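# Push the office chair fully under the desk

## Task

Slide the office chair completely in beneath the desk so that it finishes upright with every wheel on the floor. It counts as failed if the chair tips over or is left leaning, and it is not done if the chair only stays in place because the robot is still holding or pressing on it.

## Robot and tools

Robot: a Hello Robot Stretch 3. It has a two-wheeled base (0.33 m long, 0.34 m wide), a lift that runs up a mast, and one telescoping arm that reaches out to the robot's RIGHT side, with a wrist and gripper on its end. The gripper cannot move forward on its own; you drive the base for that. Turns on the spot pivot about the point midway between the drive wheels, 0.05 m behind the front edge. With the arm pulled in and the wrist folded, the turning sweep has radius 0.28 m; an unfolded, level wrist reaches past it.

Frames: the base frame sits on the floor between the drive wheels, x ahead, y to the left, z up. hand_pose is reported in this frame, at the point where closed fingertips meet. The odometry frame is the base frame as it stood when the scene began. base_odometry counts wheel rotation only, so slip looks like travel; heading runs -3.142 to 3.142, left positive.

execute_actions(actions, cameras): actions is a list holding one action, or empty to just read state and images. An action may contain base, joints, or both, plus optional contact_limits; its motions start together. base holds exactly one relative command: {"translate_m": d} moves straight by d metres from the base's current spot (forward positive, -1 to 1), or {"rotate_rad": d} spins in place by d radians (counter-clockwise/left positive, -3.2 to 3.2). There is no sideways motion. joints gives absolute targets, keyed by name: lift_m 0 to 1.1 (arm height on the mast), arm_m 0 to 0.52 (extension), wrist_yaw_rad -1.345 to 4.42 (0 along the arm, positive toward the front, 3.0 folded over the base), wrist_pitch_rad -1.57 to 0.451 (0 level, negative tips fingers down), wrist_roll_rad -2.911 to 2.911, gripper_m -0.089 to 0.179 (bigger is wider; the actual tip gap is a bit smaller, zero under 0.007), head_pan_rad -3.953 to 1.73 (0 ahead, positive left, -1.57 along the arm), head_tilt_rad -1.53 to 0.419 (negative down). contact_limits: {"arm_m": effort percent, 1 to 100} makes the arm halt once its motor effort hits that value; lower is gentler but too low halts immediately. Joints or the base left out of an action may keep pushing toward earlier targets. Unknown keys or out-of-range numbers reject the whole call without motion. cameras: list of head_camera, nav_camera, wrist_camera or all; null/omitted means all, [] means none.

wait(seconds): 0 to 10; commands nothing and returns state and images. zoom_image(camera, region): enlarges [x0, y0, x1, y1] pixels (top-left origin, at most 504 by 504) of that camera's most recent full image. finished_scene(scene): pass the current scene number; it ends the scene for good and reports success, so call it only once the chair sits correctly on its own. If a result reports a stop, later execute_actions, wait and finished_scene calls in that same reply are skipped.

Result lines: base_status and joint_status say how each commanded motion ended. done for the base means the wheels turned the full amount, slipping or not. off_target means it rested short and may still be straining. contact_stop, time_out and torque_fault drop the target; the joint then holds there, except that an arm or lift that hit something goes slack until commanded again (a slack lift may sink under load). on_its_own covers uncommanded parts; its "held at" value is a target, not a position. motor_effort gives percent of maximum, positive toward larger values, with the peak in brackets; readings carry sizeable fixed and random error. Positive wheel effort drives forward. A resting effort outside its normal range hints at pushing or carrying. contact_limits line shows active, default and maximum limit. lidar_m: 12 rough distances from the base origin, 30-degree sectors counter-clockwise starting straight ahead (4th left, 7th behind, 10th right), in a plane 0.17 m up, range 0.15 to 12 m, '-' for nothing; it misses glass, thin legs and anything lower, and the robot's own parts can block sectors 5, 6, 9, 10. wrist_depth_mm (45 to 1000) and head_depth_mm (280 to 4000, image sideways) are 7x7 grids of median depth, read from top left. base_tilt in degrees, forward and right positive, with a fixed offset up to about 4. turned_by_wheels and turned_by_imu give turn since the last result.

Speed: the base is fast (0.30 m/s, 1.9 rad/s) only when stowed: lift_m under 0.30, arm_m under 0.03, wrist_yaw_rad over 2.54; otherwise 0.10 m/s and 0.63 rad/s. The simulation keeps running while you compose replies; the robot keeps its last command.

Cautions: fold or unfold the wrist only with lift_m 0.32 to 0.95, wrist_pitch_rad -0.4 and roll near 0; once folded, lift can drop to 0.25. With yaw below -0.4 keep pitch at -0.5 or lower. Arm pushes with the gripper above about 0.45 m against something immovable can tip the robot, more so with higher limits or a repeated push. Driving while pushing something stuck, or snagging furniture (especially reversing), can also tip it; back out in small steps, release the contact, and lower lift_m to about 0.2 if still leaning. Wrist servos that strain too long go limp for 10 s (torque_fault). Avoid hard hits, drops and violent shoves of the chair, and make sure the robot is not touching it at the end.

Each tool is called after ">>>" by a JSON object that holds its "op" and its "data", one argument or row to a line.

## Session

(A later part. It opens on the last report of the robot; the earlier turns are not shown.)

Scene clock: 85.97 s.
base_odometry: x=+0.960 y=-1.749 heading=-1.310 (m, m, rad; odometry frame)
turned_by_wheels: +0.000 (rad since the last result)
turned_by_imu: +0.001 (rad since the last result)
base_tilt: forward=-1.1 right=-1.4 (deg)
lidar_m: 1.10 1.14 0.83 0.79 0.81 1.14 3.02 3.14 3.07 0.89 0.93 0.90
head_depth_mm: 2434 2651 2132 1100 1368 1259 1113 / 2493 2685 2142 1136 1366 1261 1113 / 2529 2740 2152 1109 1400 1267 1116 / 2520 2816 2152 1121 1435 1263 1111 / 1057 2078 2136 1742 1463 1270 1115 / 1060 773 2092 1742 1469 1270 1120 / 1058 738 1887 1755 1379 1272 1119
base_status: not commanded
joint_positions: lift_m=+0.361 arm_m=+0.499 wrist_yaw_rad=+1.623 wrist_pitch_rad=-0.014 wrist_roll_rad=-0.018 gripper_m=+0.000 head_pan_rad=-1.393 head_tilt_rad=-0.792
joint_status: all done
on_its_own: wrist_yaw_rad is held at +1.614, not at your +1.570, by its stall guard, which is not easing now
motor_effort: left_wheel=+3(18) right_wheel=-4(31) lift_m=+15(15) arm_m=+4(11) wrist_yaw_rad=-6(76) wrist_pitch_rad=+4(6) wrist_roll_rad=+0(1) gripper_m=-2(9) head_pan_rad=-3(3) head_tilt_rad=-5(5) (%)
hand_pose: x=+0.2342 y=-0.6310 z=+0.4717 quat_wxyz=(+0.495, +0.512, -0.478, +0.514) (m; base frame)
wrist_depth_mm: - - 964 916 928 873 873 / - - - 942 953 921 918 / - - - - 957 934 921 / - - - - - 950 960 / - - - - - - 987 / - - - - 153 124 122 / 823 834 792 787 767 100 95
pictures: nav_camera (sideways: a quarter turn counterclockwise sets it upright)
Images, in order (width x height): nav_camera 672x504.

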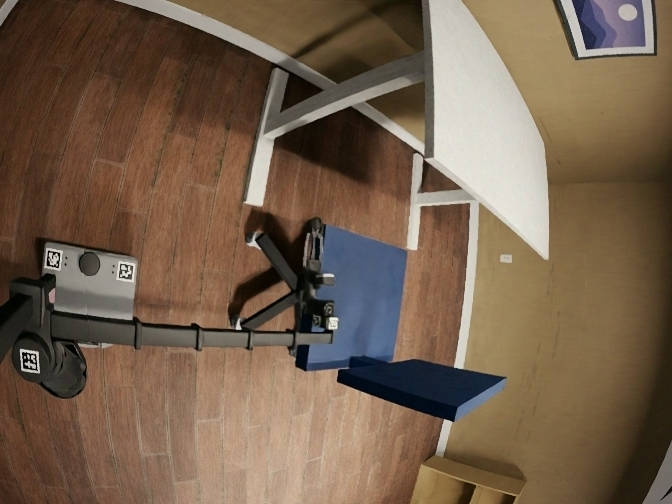

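>>> {"op": "execute_actions", "data": {
  "actions": [
    {"joints":{"arm_m":0}}
  ],
  "cameras": []
}}

>>> {"op": "execute_actions", "data": {
  "actions": [
    {"base":{"rotate_rad":0.89},"joints":{"lift_m":0.55,"wrist_yaw_rad":1.8,"head_pan_rad":0}}
  ],
  "cameras": []
}}

>>> {"op": "execute_actions", "data": {
  "actions": [
    {"base":{"translate_m":-1.0}}
  ],
  "cameras": []
}}

>>> {"op": "execute_actions", "data": {
  "actions": [
    {"base":{"rotate_rad":-1.0}}
  ],
  "cameras": ["nav_camera"]
}}

Scene clock: 91.10 s.
base_odometry: x=+0.960 y=-1.749 heading=-1.310 (m, m, rad; odometry frame)
turned_by_wheels: +0.000 (rad since the last result)
turned_by_imu: +0.000 (rad since the last result)
base_tilt: forward=-1.1 right=-1.3 (deg)
lidar_m: 1.10 1.14 0.82 0.79 0.81 1.14 3.02 3.14 3.07 0.89 0.93 0.90
head_depth_mm: 2445 2665 2141 1096 1370 1263 1110 / 2489 2679 2152 1106 1339 1242 1112 / 2540 2749 2164 1107 1373 1265 1136 / 2548 2811 2147 1112 1431 1268 1124 / 1056 2063 2143 1734 1466 1275 1116 / 1057 773 2099 1745 1480 1267 1134 / 1063 740 1893 1744 1383 1277 1122
base_status: not commanded
joint_positions: lift_m=+0.361 arm_m=+0.000 wrist_yaw_rad=+1.615 wrist_pitch_rad=-0.017 wrist_roll_rad=-0.018 gripper_m=+0.000 head_pan_rad=-1.393 head_tilt_rad=-0.792
joint_status: all done
on_its_own: wrist_yaw_rad is held at +1.614, not at your +1.570, by its stall guard, which is not easing now
motor_effort: left_wheel=+2(3) right_wheel=-2(4) lift_m=+15(15) arm_m=-2(4) wrist_yaw_rad=-1(7) wrist_pitch_rad=+5(5) wrist_roll_rad=+0(1) gripper_m=-2(2) head_pan_rad=-3(4) head_tilt_rad=-6(6) (%)
hand_pose: x=+0.2342 y=-0.1341 z=+0.4711 quat_wxyz=(+0.498, +0.510, -0.480, +0.511) (m; base frame)
wrist_depth_mm: - 943 952 930 924 892 863 / - - - 952 923 890 885 / - - - - 935 936 924 / - - - - - 970 958 / - - - - - - 615 / 994 - - - - - 609 / 822 822 792 782 783 764 629
pictures: none
No camera images: the call's "cameras" was empty. Leave "cameras" out to get every camera's image.

Scene clock: 93.67 s.
base_odometry: x=+0.960 y=-1.749 heading=-0.420 (m, m, rad; odometry frame)
turned_by_wheels: +0.890 (rad since the last result)
turned_by_imu: +0.895 (rad since the last result)
base_tilt: forward=-1.0 right=-1.3 (deg)
lidar_m: 0.87 0.79 0.80 1.00 1.97 3.05 3.13 0.89 1.91 0.90 1.10 1.11
head_depth_mm: 1085 1225 1376 1555 1458 1263 1106 / 999 1175 1422 1647 1461 1263 1095 / 915 1058 1271 1552 1463 1272 1111 / 827 946 1108 1343 1465 1262 1114 / 773 864 1007 1197 1402 1271 1118 / 722 810 925 1079 1290 1268 1121 / 679 756 856 986 1164 1266 1117
base_status: done
joint_positions: lift_m=+0.549 arm_m=+0.000 wrist_yaw_rad=+1.799 wrist_pitch_rad=-0.018 wrist_roll_rad=-0.018 gripper_m=+0.000 head_pan_rad=-0.007 head_tilt_rad=-0.792
joint_status: all done
motor_effort: left_wheel=-2(6) right_wheel=+2(6) lift_m=+60(64) arm_m=-2(2) wrist_yaw_rad=+1(1) wrist_pitch_rad=+5(5) wrist_roll_rad=+1(0) gripper_m=-2(2) head_pan_rad=+2(31) head_tilt_rad=-6(5) (%)
hand_pose: x=+0.2278 y=-0.0876 z=+0.6592 quat_wxyz=(+0.449, +0.553, -0.430, +0.555) (m; base frame)
wrist_depth_mm: 612 648 731 797 955 954 771 / 614 681 735 848 958 - 771 / 634 692 746 860 - - 775 / 637 696 778 860 - - 789 / 656 729 806 853 - - 825 / 682 738 816 - - - 830 / 687 755 840 919 - - 832
pictures: none
No camera images: the call's "cameras" was empty. Leave "cameras" out to get every camera's image.

Scene clock: 104.63 s.
base_odometry: x=+0.047 y=-1.341 heading=-0.420 (m, m, rad; odometry frame)
turned_by_wheels: +0.000 (rad since the last result)
turned_by_imu: -0.006 (rad since the last result)
base_tilt: forward=-0.9 right=-1.3 (deg)
lidar_m: 1.72 1.57 1.59 1.93 2.40 2.41 2.15 2.19 2.21 1.69 0.62 1.30
head_depth_mm: 1778 1960 2045 1722 1459 1256 1060 / 1917 2188 2131 1736 1463 1263 1094 / 1828 2112 2140 1738 1462 1264 1117 / 1662 1904 2064 1733 1459 1265 1114 / 1546 1750 1972 1737 1468 1269 1117 / 1447 1627 1854 1753 1470 1264 1118 / 1370 1514 1708 1749 1472 1268 1119
base_status: done
joint_positions: lift_m=+0.549 arm_m=+0.000 wrist_yaw_rad=+1.799 wrist_pitch_rad=-0.018 wrist_roll_rad=-0.018 gripper_m=+0.000 head_pan_rad=-0.007 head_tilt_rad=-0.792
joint_status: not commanded
motor_effort: left_wheel=-1(8) right_wheel=+2(3) lift_m=+60(60) arm_m=-2(2) wrist_yaw_rad=+1(2) wrist_pitch_rad=+5(5) wrist_roll_rad=+0(0) gripper_m=-2(2) head_pan_rad=+2(2) head_tilt_rad=-5(6) (%)
hand_pose: x=+0.2278 y=-0.0876 z=+0.6592 quat_wxyz=(+0.449, +0.553, -0.430, +0.555) (m; base frame)
wrist_depth_mm: - - - - - - - / - - - - - - - / - - - - - - - / - - - - - - - / - - - - - - - / - - - - - - - / - - - - - - -
pictures: none
No camera images: the call's "cameras" was empty. Leave "cameras" out to get every camera's image.

Scene clock: 107.17 s.
base_odometry: x=+0.047 y=-1.341 heading=-1.420 (m, m, rad; odometry frame)
turned_by_wheels: -1.000 (rad since the last result)
turned_by_imu: -1.006 (rad since the last result)
base_tilt: forward=-1.0 right=-1.4 (deg)
lidar_m: 0.62 1.75 1.69 1.58 1.59 2.00 2.40 2.43 2.14 2.19 2.22 1.69
head_depth_mm: 1030 1743 1965 501 639 1194 1113 / 1036 1726 1936 498 632 1192 1080 / 1046 1709 1927 494 627 860 1096 / 1054 1708 1948 490 621 854 1111 / 1053 1644 1827 487 616 1119 1113 / 1055 1665 1914 1626 1469 1263 1117 / 1377 1664 1937 1750 1470 1270 1117
base_status: done
joint_positions: lift_m=+0.549 arm_m=+0.000 wrist_yaw_rad=+1.799 wrist_pitch_rad=-0.018 wrist_roll_rad=-0.018 gripper_m=+0.000 head_pan_rad=-0.007 head_tilt_rad=-0.792
joint_status: not commanded
motor_effort: left_wheel=+2(6) right_wheel=-3(6) lift_m=+60(61) arm_m=-2(2) wrist_yaw_rad=+1(0) wrist_pitch_rad=+5(5) wrist_roll_rad=+0(0) gripper_m=-2(2) head_pan_rad=+2(2) head_tilt_rad=-6(5) (%)
hand_pose: x=+0.2278 y=-0.0875 z=+0.6592 quat_wxyz=(+0.449, +0.553, -0.430, +0.555) (m; base frame)
wrist_depth_mm: - - 318 301 286 277 266 / - - 329 309 295 282 270 / - - 340 321 301 292 278 / - - 353 332 316 298 286 / - - 365 345 324 308 298 / - - - - 497 476 - / - - 406 375 348 368 910
pictures: nav_camera (sideways: a quarter turn counterclockwise sets it upright)
Images, in order (width x height): nav_camera 672x504.

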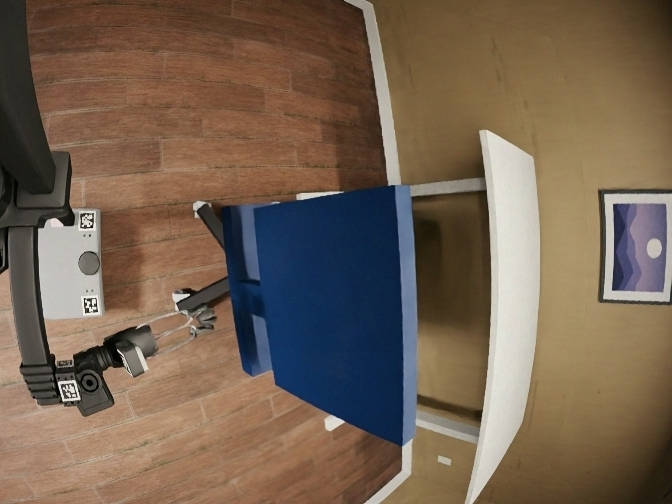

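>>> {"op": "execute_actions", "data": {
  "actions": [
    {"base":{"translate_m":0.5}}
  ],
  "cameras": ["nav_camera"]
}}

Scene clock: 113.40 s.
base_odometry: x=+0.122 y=-1.836 heading=-1.420 (m, m, rad; odometry frame)
turned_by_wheels: +0.000 (rad since the last result)
turned_by_imu: -0.045 (rad since the last result)
base_tilt: forward=-1.1 right=-1.4 (deg)
lidar_m: 0.46 0.82 1.54 1.62 1.65 2.02 2.88 2.91 2.34 2.12 2.13 1.31
head_depth_mm: 1037 726 578 1692 363 473 734 / 1039 728 580 1688 364 476 1061 / 1021 731 562 1661 365 480 750 / 1015 732 562 1639 366 481 758 / 1003 736 565 1655 368 484 1061 / 1000 736 564 1142 369 487 1097 / 994 739 565 1615 1378 1270 1120
base_status: done
joint_positions: lift_m=+0.549 arm_m=+0.000 wrist_yaw_rad=+1.809 wrist_pitch_rad=-0.020 wrist_roll_rad=-0.018 gripper_m=+0.000 head_pan_rad=-0.007 head_tilt_rad=-0.792
joint_status: not commanded
motor_effort: left_wheel=+2(11) right_wheel=+13(31) lift_m=+59(60) arm_m=-1(2) wrist_yaw_rad=-6(31) wrist_pitch_rad=+6(6) wrist_roll_rad=+0(1) gripper_m=-3(6) head_pan_rad=+2(2) head_tilt_rad=-5(5) (%)
hand_pose: x=+0.2272 y=-0.0849 z=+0.6588 quat_wxyz=(+0.447, +0.555, -0.427, +0.556) (m; base frame)
wrist_depth_mm: 199 185 171 159 149 140 132 / 206 192 177 165 154 145 135 / 218 200 184 170 158 148 140 / 227 205 190 175 163 152 143 / - 215 197 184 168 157 147 / - 223 208 - 171 162 151 / - - 366 195 184 167 156
pictures: nav_camera (sideways: a quarter turn counterclockwise sets it upright)
Images, in order (width x height): nav_camera 672x504.

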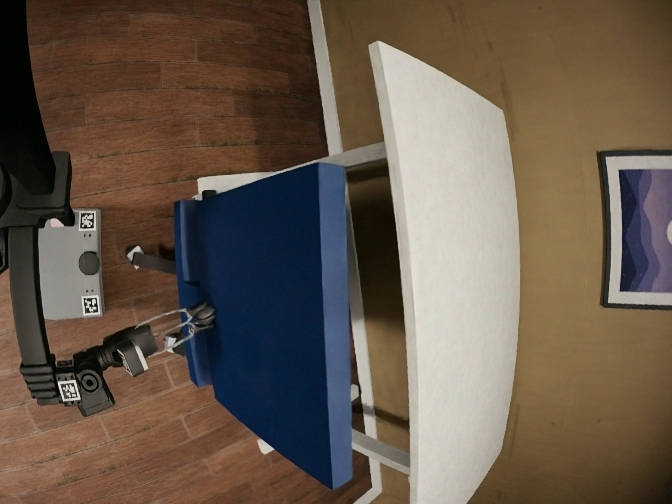

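>>> {"op": "execute_actions", "data": {
  "actions": [
    {"base":{"translate_m":0.3}}
  ],
  "cameras": ["nav_camera"]
}}

Scene clock: 117.53 s.
base_odometry: x=+0.167 y=-2.132 heading=-1.420 (m, m, rad; odometry frame)
turned_by_wheels: +0.000 (rad since the last result)
turned_by_imu: -0.377 (rad since the last result)
base_tilt: forward=-1.1 right=-1.4 (deg)
lidar_m: 1.06 0.39 0.61 1.42 1.69 1.75 2.36 3.11 2.95 2.16 2.06 1.13
head_depth_mm: 1030 725 557 453 446 1235 1116 / 1030 729 558 453 372 566 1096 / 988 731 559 454 355 437 1060 / 946 733 561 455 348 355 551 / 915 732 563 455 383 313 427 / 888 736 565 458 384 301 349 / 847 736 566 458 384 302 301
base_status: done
joint_positions: lift_m=+0.549 arm_m=+0.000 wrist_yaw_rad=+1.857 wrist_pitch_rad=-0.024 wrist_roll_rad=-0.018 gripper_m=+0.000 head_pan_rad=-0.006 head_tilt_rad=-0.793
joint_status: not commanded
on_its_own: wrist_yaw_rad is at rest, and its effort (-38) is outside its rest range (-12 to +12)
motor_effort: left_wheel=+9(22) right_wheel=+18(32) lift_m=+57(59) arm_m=+0(1) wrist_yaw_rad=-38(76) wrist_pitch_rad=+7(8) wrist_roll_rad=+1(1) gripper_m=-9(22) head_pan_rad=+2(2) head_tilt_rad=-5(5) (%)
hand_pose: x=+0.2239 y=-0.0729 z=+0.6579 quat_wxyz=(+0.435, +0.566, -0.413, +0.566) (m; base frame)
wrist_depth_mm: 131 139 150 162 176 193 644 / 134 142 154 166 182 201 - / 138 146 157 172 187 208 - / 140 149 162 176 194 216 795 / 145 153 166 181 203 223 814 / 149 157 169 - 214 - 844 / 152 162 180 200 357 - 905
pictures: nav_camera (sideways: a quarter turn counterclockwise sets it upright)
Images, in order (width x height): nav_camera 672x504.

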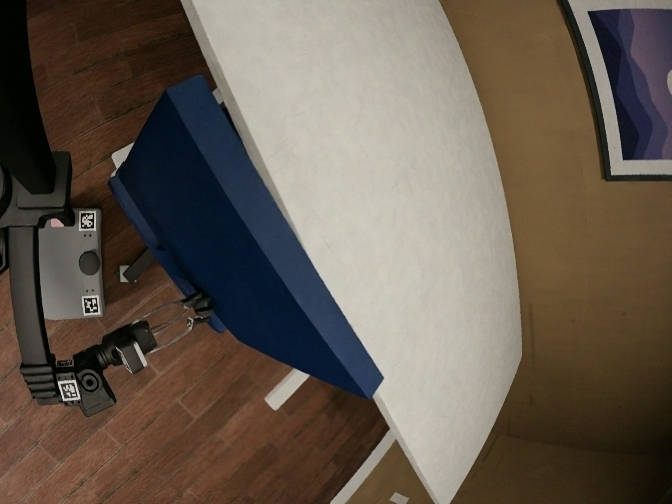

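>>> {"op": "execute_actions", "data": {
  "actions": [
    {"base":{"translate_m":-0.15}}
  ],
  "cameras": []
}}

>>> {"op": "execute_actions", "data": {
  "actions": [
    {"base":{"rotate_rad":0.55}}
  ],
  "cameras": ["nav_camera"]
}}

Scene clock: 120.10 s.
base_odometry: x=+0.145 y=-1.984 heading=-1.420 (m, m, rad; odometry frame)
turned_by_wheels: +0.000 (rad since the last result)
turned_by_imu: -0.001 (rad since the last result)
base_tilt: forward=-0.9 right=-1.4 (deg)
lidar_m: 0.53 0.53 0.72 1.59 1.60 1.68 2.26 2.99 3.02 2.24 2.14 1.26
head_depth_mm: 1026 725 575 1567 1456 1261 1111 / 1034 727 559 528 721 1243 1111 / 1042 729 559 463 606 1202 1060 / 1043 731 561 437 522 718 1081 / 996 734 561 415 458 596 1081 / 972 734 562 456 409 515 734 / 943 737 564 457 375 458 1088
base_status: done
joint_positions: lift_m=+0.549 arm_m=+0.000 wrist_yaw_rad=+1.874 wrist_pitch_rad=-0.022 wrist_roll_rad=-0.018 gripper_m=+0.000 head_pan_rad=-0.006 head_tilt_rad=-0.793
joint_status: not commanded
on_its_own: wrist_yaw_rad is held at +1.874, not at your +1.800, by its stall guard, which is not easing now
motor_effort: left_wheel=+1(7) right_wheel=-1(15) lift_m=+57(58) arm_m=+0(0) wrist_yaw_rad=+0(38) wrist_pitch_rad=+6(7) wrist_roll_rad=+0(1) gripper_m=-2(9) head_pan_rad=+2(2) head_tilt_rad=-5(5) (%)
hand_pose: x=+0.2226 y=-0.0686 z=+0.6582 quat_wxyz=(+0.429, +0.569, -0.408, +0.570) (m; base frame)
wrist_depth_mm: 224 237 253 275 299 636 716 / 228 244 262 284 310 - - / 235 249 268 290 319 - 919 / 242 256 276 302 330 - - / 248 262 283 300 344 - - / 259 450 464 - 542 - - / - 389 364 326 368 - 983
pictures: none
No camera images: the call's "cameras" was empty. Leave "cameras" out to get every camera's image.

Scene clock: 121.97 s.
base_odometry: x=+0.145 y=-1.984 heading=-0.870 (m, m, rad; odometry frame)
turned_by_wheels: +0.550 (rad since the last result)
turned_by_imu: +0.553 (rad since the last result)
base_tilt: forward=-1.1 right=-1.3 (deg)
lidar_m: 0.53 1.19 1.63 1.61 1.68 2.31 2.99 2.98 2.23 2.14 1.27 0.53
head_depth_mm: 923 723 556 452 431 593 1094 / 930 727 558 453 426 589 1058 / 932 729 558 453 424 579 1079 / 936 730 560 460 420 575 1081 / 942 733 563 481 1333 1245 1097 / 945 733 564 483 1468 1264 1114 / 991 770 564 483 1471 1270 1117
base_status: done
joint_positions: lift_m=+0.549 arm_m=+0.000 wrist_yaw_rad=+1.874 wrist_pitch_rad=-0.022 wrist_roll_rad=-0.018 gripper_m=+0.000 head_pan_rad=-0.006 head_tilt_rad=-0.793
joint_status: not commanded
on_its_own: wrist_yaw_rad is held at +1.874, not at your +1.800, by its stall guard, which is not easing now
motor_effort: left_wheel=-2(7) right_wheel=+2(6) lift_m=+57(57) arm_m=+0(0) wrist_yaw_rad=+0(1) wrist_pitch_rad=+6(6) wrist_roll_rad=+0(1) gripper_m=-3(3) head_pan_rad=+2(2) head_tilt_rad=-4(6) (%)
hand_pose: x=+0.2226 y=-0.0686 z=+0.6582 quat_wxyz=(+0.429, +0.569, -0.408, +0.570) (m; base frame)
wrist_depth_mm: - - 218 203 188 178 168 / - - 226 209 196 184 172 / - - 233 216 201 187 176 / - - 240 222 207 193 182 / - - 251 233 213 200 186 / - - - - 215 205 192 / - - - 375 368 210 202
pictures: nav_camera (sideways: a quarter turn counterclockwise sets it upright)
Images, in order (width x height): nav_camera 672x504.

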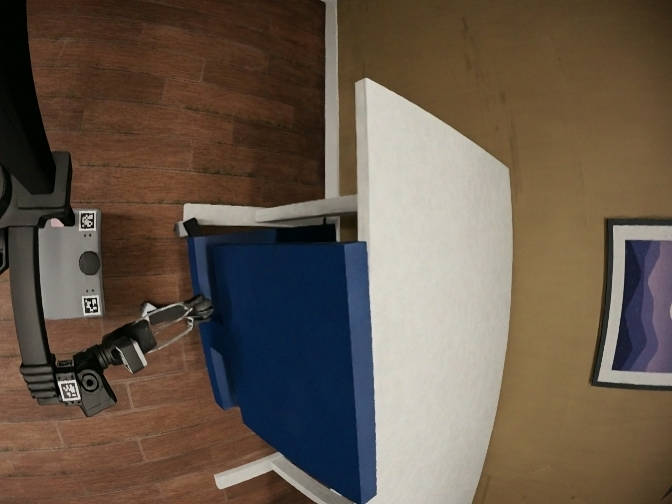

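One small nudge on the left side, then retreat.

>>> {"op": "execute_actions", "data": {
  "actions": [
    {"base":{"translate_m":0.08}}
  ],
  "cameras": []
}}

>>> {"op": "execute_actions", "data": {
  "actions": [
    {"base":{"translate_m":-0.2}}
  ],
  "cameras": ["nav_camera"]
}}

>>> {"op": "finished_scene", "data": {
  "scene": 2
}}

Scene clock: 125.10 s.
base_odometry: x=+0.196 y=-2.045 heading=-0.871 (m, m, rad; odometry frame)
turned_by_wheels: +0.000 (rad since the last result)
turned_by_imu: -0.013 (rad since the last result)
base_tilt: forward=-1.2 right=-1.3 (deg)
lidar_m: 0.47 0.64 1.50 1.60 1.68 2.29 3.05 3.02 2.22 2.14 1.22 0.46
head_depth_mm: 878 725 559 452 347 412 694 / 884 729 559 454 355 428 642 / 883 731 559 453 356 445 744 / 887 732 562 455 364 463 732 / 892 735 563 456 366 482 1062 / 894 737 565 456 404 1268 1123 / 917 736 566 457 1383 1272 1116
base_status: done
joint_positions: lift_m=+0.549 arm_m=+0.000 wrist_yaw_rad=+1.985 wrist_pitch_rad=-0.023 wrist_roll_rad=-0.018 gripper_m=+0.000 head_pan_rad=-0.006 head_tilt_rad=-0.793
joint_status: not commanded
on_its_own: wrist_yaw_rad is held at +1.964, not at your +1.800, by its stall guard, which is not easing now; right_wheel is at rest, and its effort (+21) is outside its rest range (-18 to +18); wrist_yaw_rad is at rest, and its effort (-15) is outside its rest range (-12 to +12)
motor_effort: left_wheel=+4(20) right_wheel=+21(28) lift_m=+57(58) arm_m=+0(0) wrist_yaw_rad=-15(50) wrist_pitch_rad=+7(7) wrist_roll_rad=+0(1) gripper_m=-6(10) head_pan_rad=+2(2) head_tilt_rad=-5(5) (%)
hand_pose: x=+0.2127 y=-0.0421 z=+0.6580 quat_wxyz=(+0.397, +0.591, -0.376, +0.593) (m; base frame)
wrist_depth_mm: - - 194 162 140 123 110 / - - 202 168 144 126 112 / - - 209 173 148 129 115 / - - 218 180 153 133 118 / - - 228 191 155 136 120 / - - 248 - 157 141 123 / - - - 344 173 145 126
pictures: none
No camera images: the call's "cameras" was empty. Leave "cameras" out to get every camera's image.

Scene clock: 128.07 s.
base_odometry: x=+0.067 y=-1.892 heading=-0.871 (m, m, rad; odometry frame)
turned_by_wheels: +0.000 (rad since the last result)
turned_by_imu: -0.001 (rad since the last result)
base_tilt: forward=-1.1 right=-1.4 (deg)
lidar_m: 0.65 1.31 1.67 1.59 1.68 2.27 2.86 2.93 2.24 2.14 1.34 1.32
head_depth_mm: 1010 725 556 518 648 1190 1111 / 1012 727 557 530 666 1112 1078 / 1018 729 559 542 684 1194 1084 / 1013 730 560 553 705 1196 1116 / 1023 731 563 601 1371 1230 1112 / 1033 733 581 1676 1460 1272 1115 / 1091 737 584 1671 1463 1274 1117
base_status: done
joint_positions: lift_m=+0.549 arm_m=+0.000 wrist_yaw_rad=+1.966 wrist_pitch_rad=-0.023 wrist_roll_rad=-0.018 gripper_m=+0.000 head_pan_rad=-0.006 head_tilt_rad=-0.793
joint_status: not commanded
on_its_own: wrist_yaw_rad is held at +1.964, not at your +1.800, by its stall guard, which is not easing now
motor_effort: left_wheel=+1(5) right_wheel=+0(17) lift_m=+57(58) arm_m=+0(0) wrist_yaw_rad=-1(15) wrist_pitch_rad=+7(6) wrist_roll_rad=+0(1) gripper_m=-3(6) head_pan_rad=+2(2) head_tilt_rad=-5(4) (%)
hand_pose: x=+0.2146 y=-0.0467 z=+0.6582 quat_wxyz=(+0.403, +0.587, -0.382, +0.589) (m; base frame)
wrist_depth_mm: - - - 371 318 282 252 / - - - 381 330 289 257 / - - - 391 340 295 265 / - - - 406 351 303 272 / - - - - 360 314 277 / - - - - 447 334 464 / - - - 952 400 337 358
pictures: nav_camera (sideways: a quarter turn counterclockwise sets it upright)
Images, in order (width x height): nav_camera 672x504.

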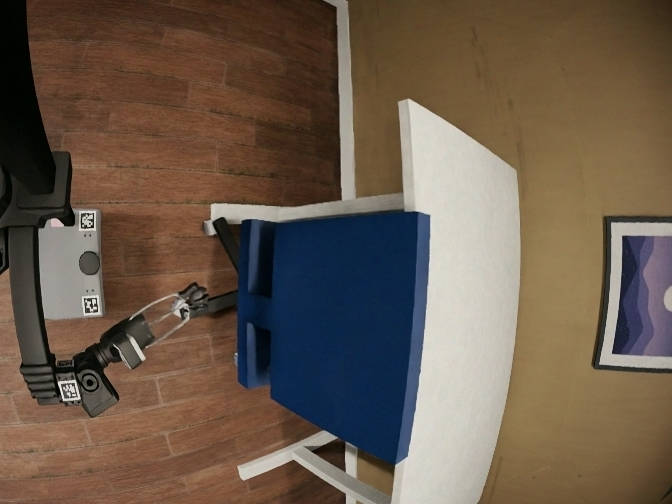

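The scene is finished: the task was done.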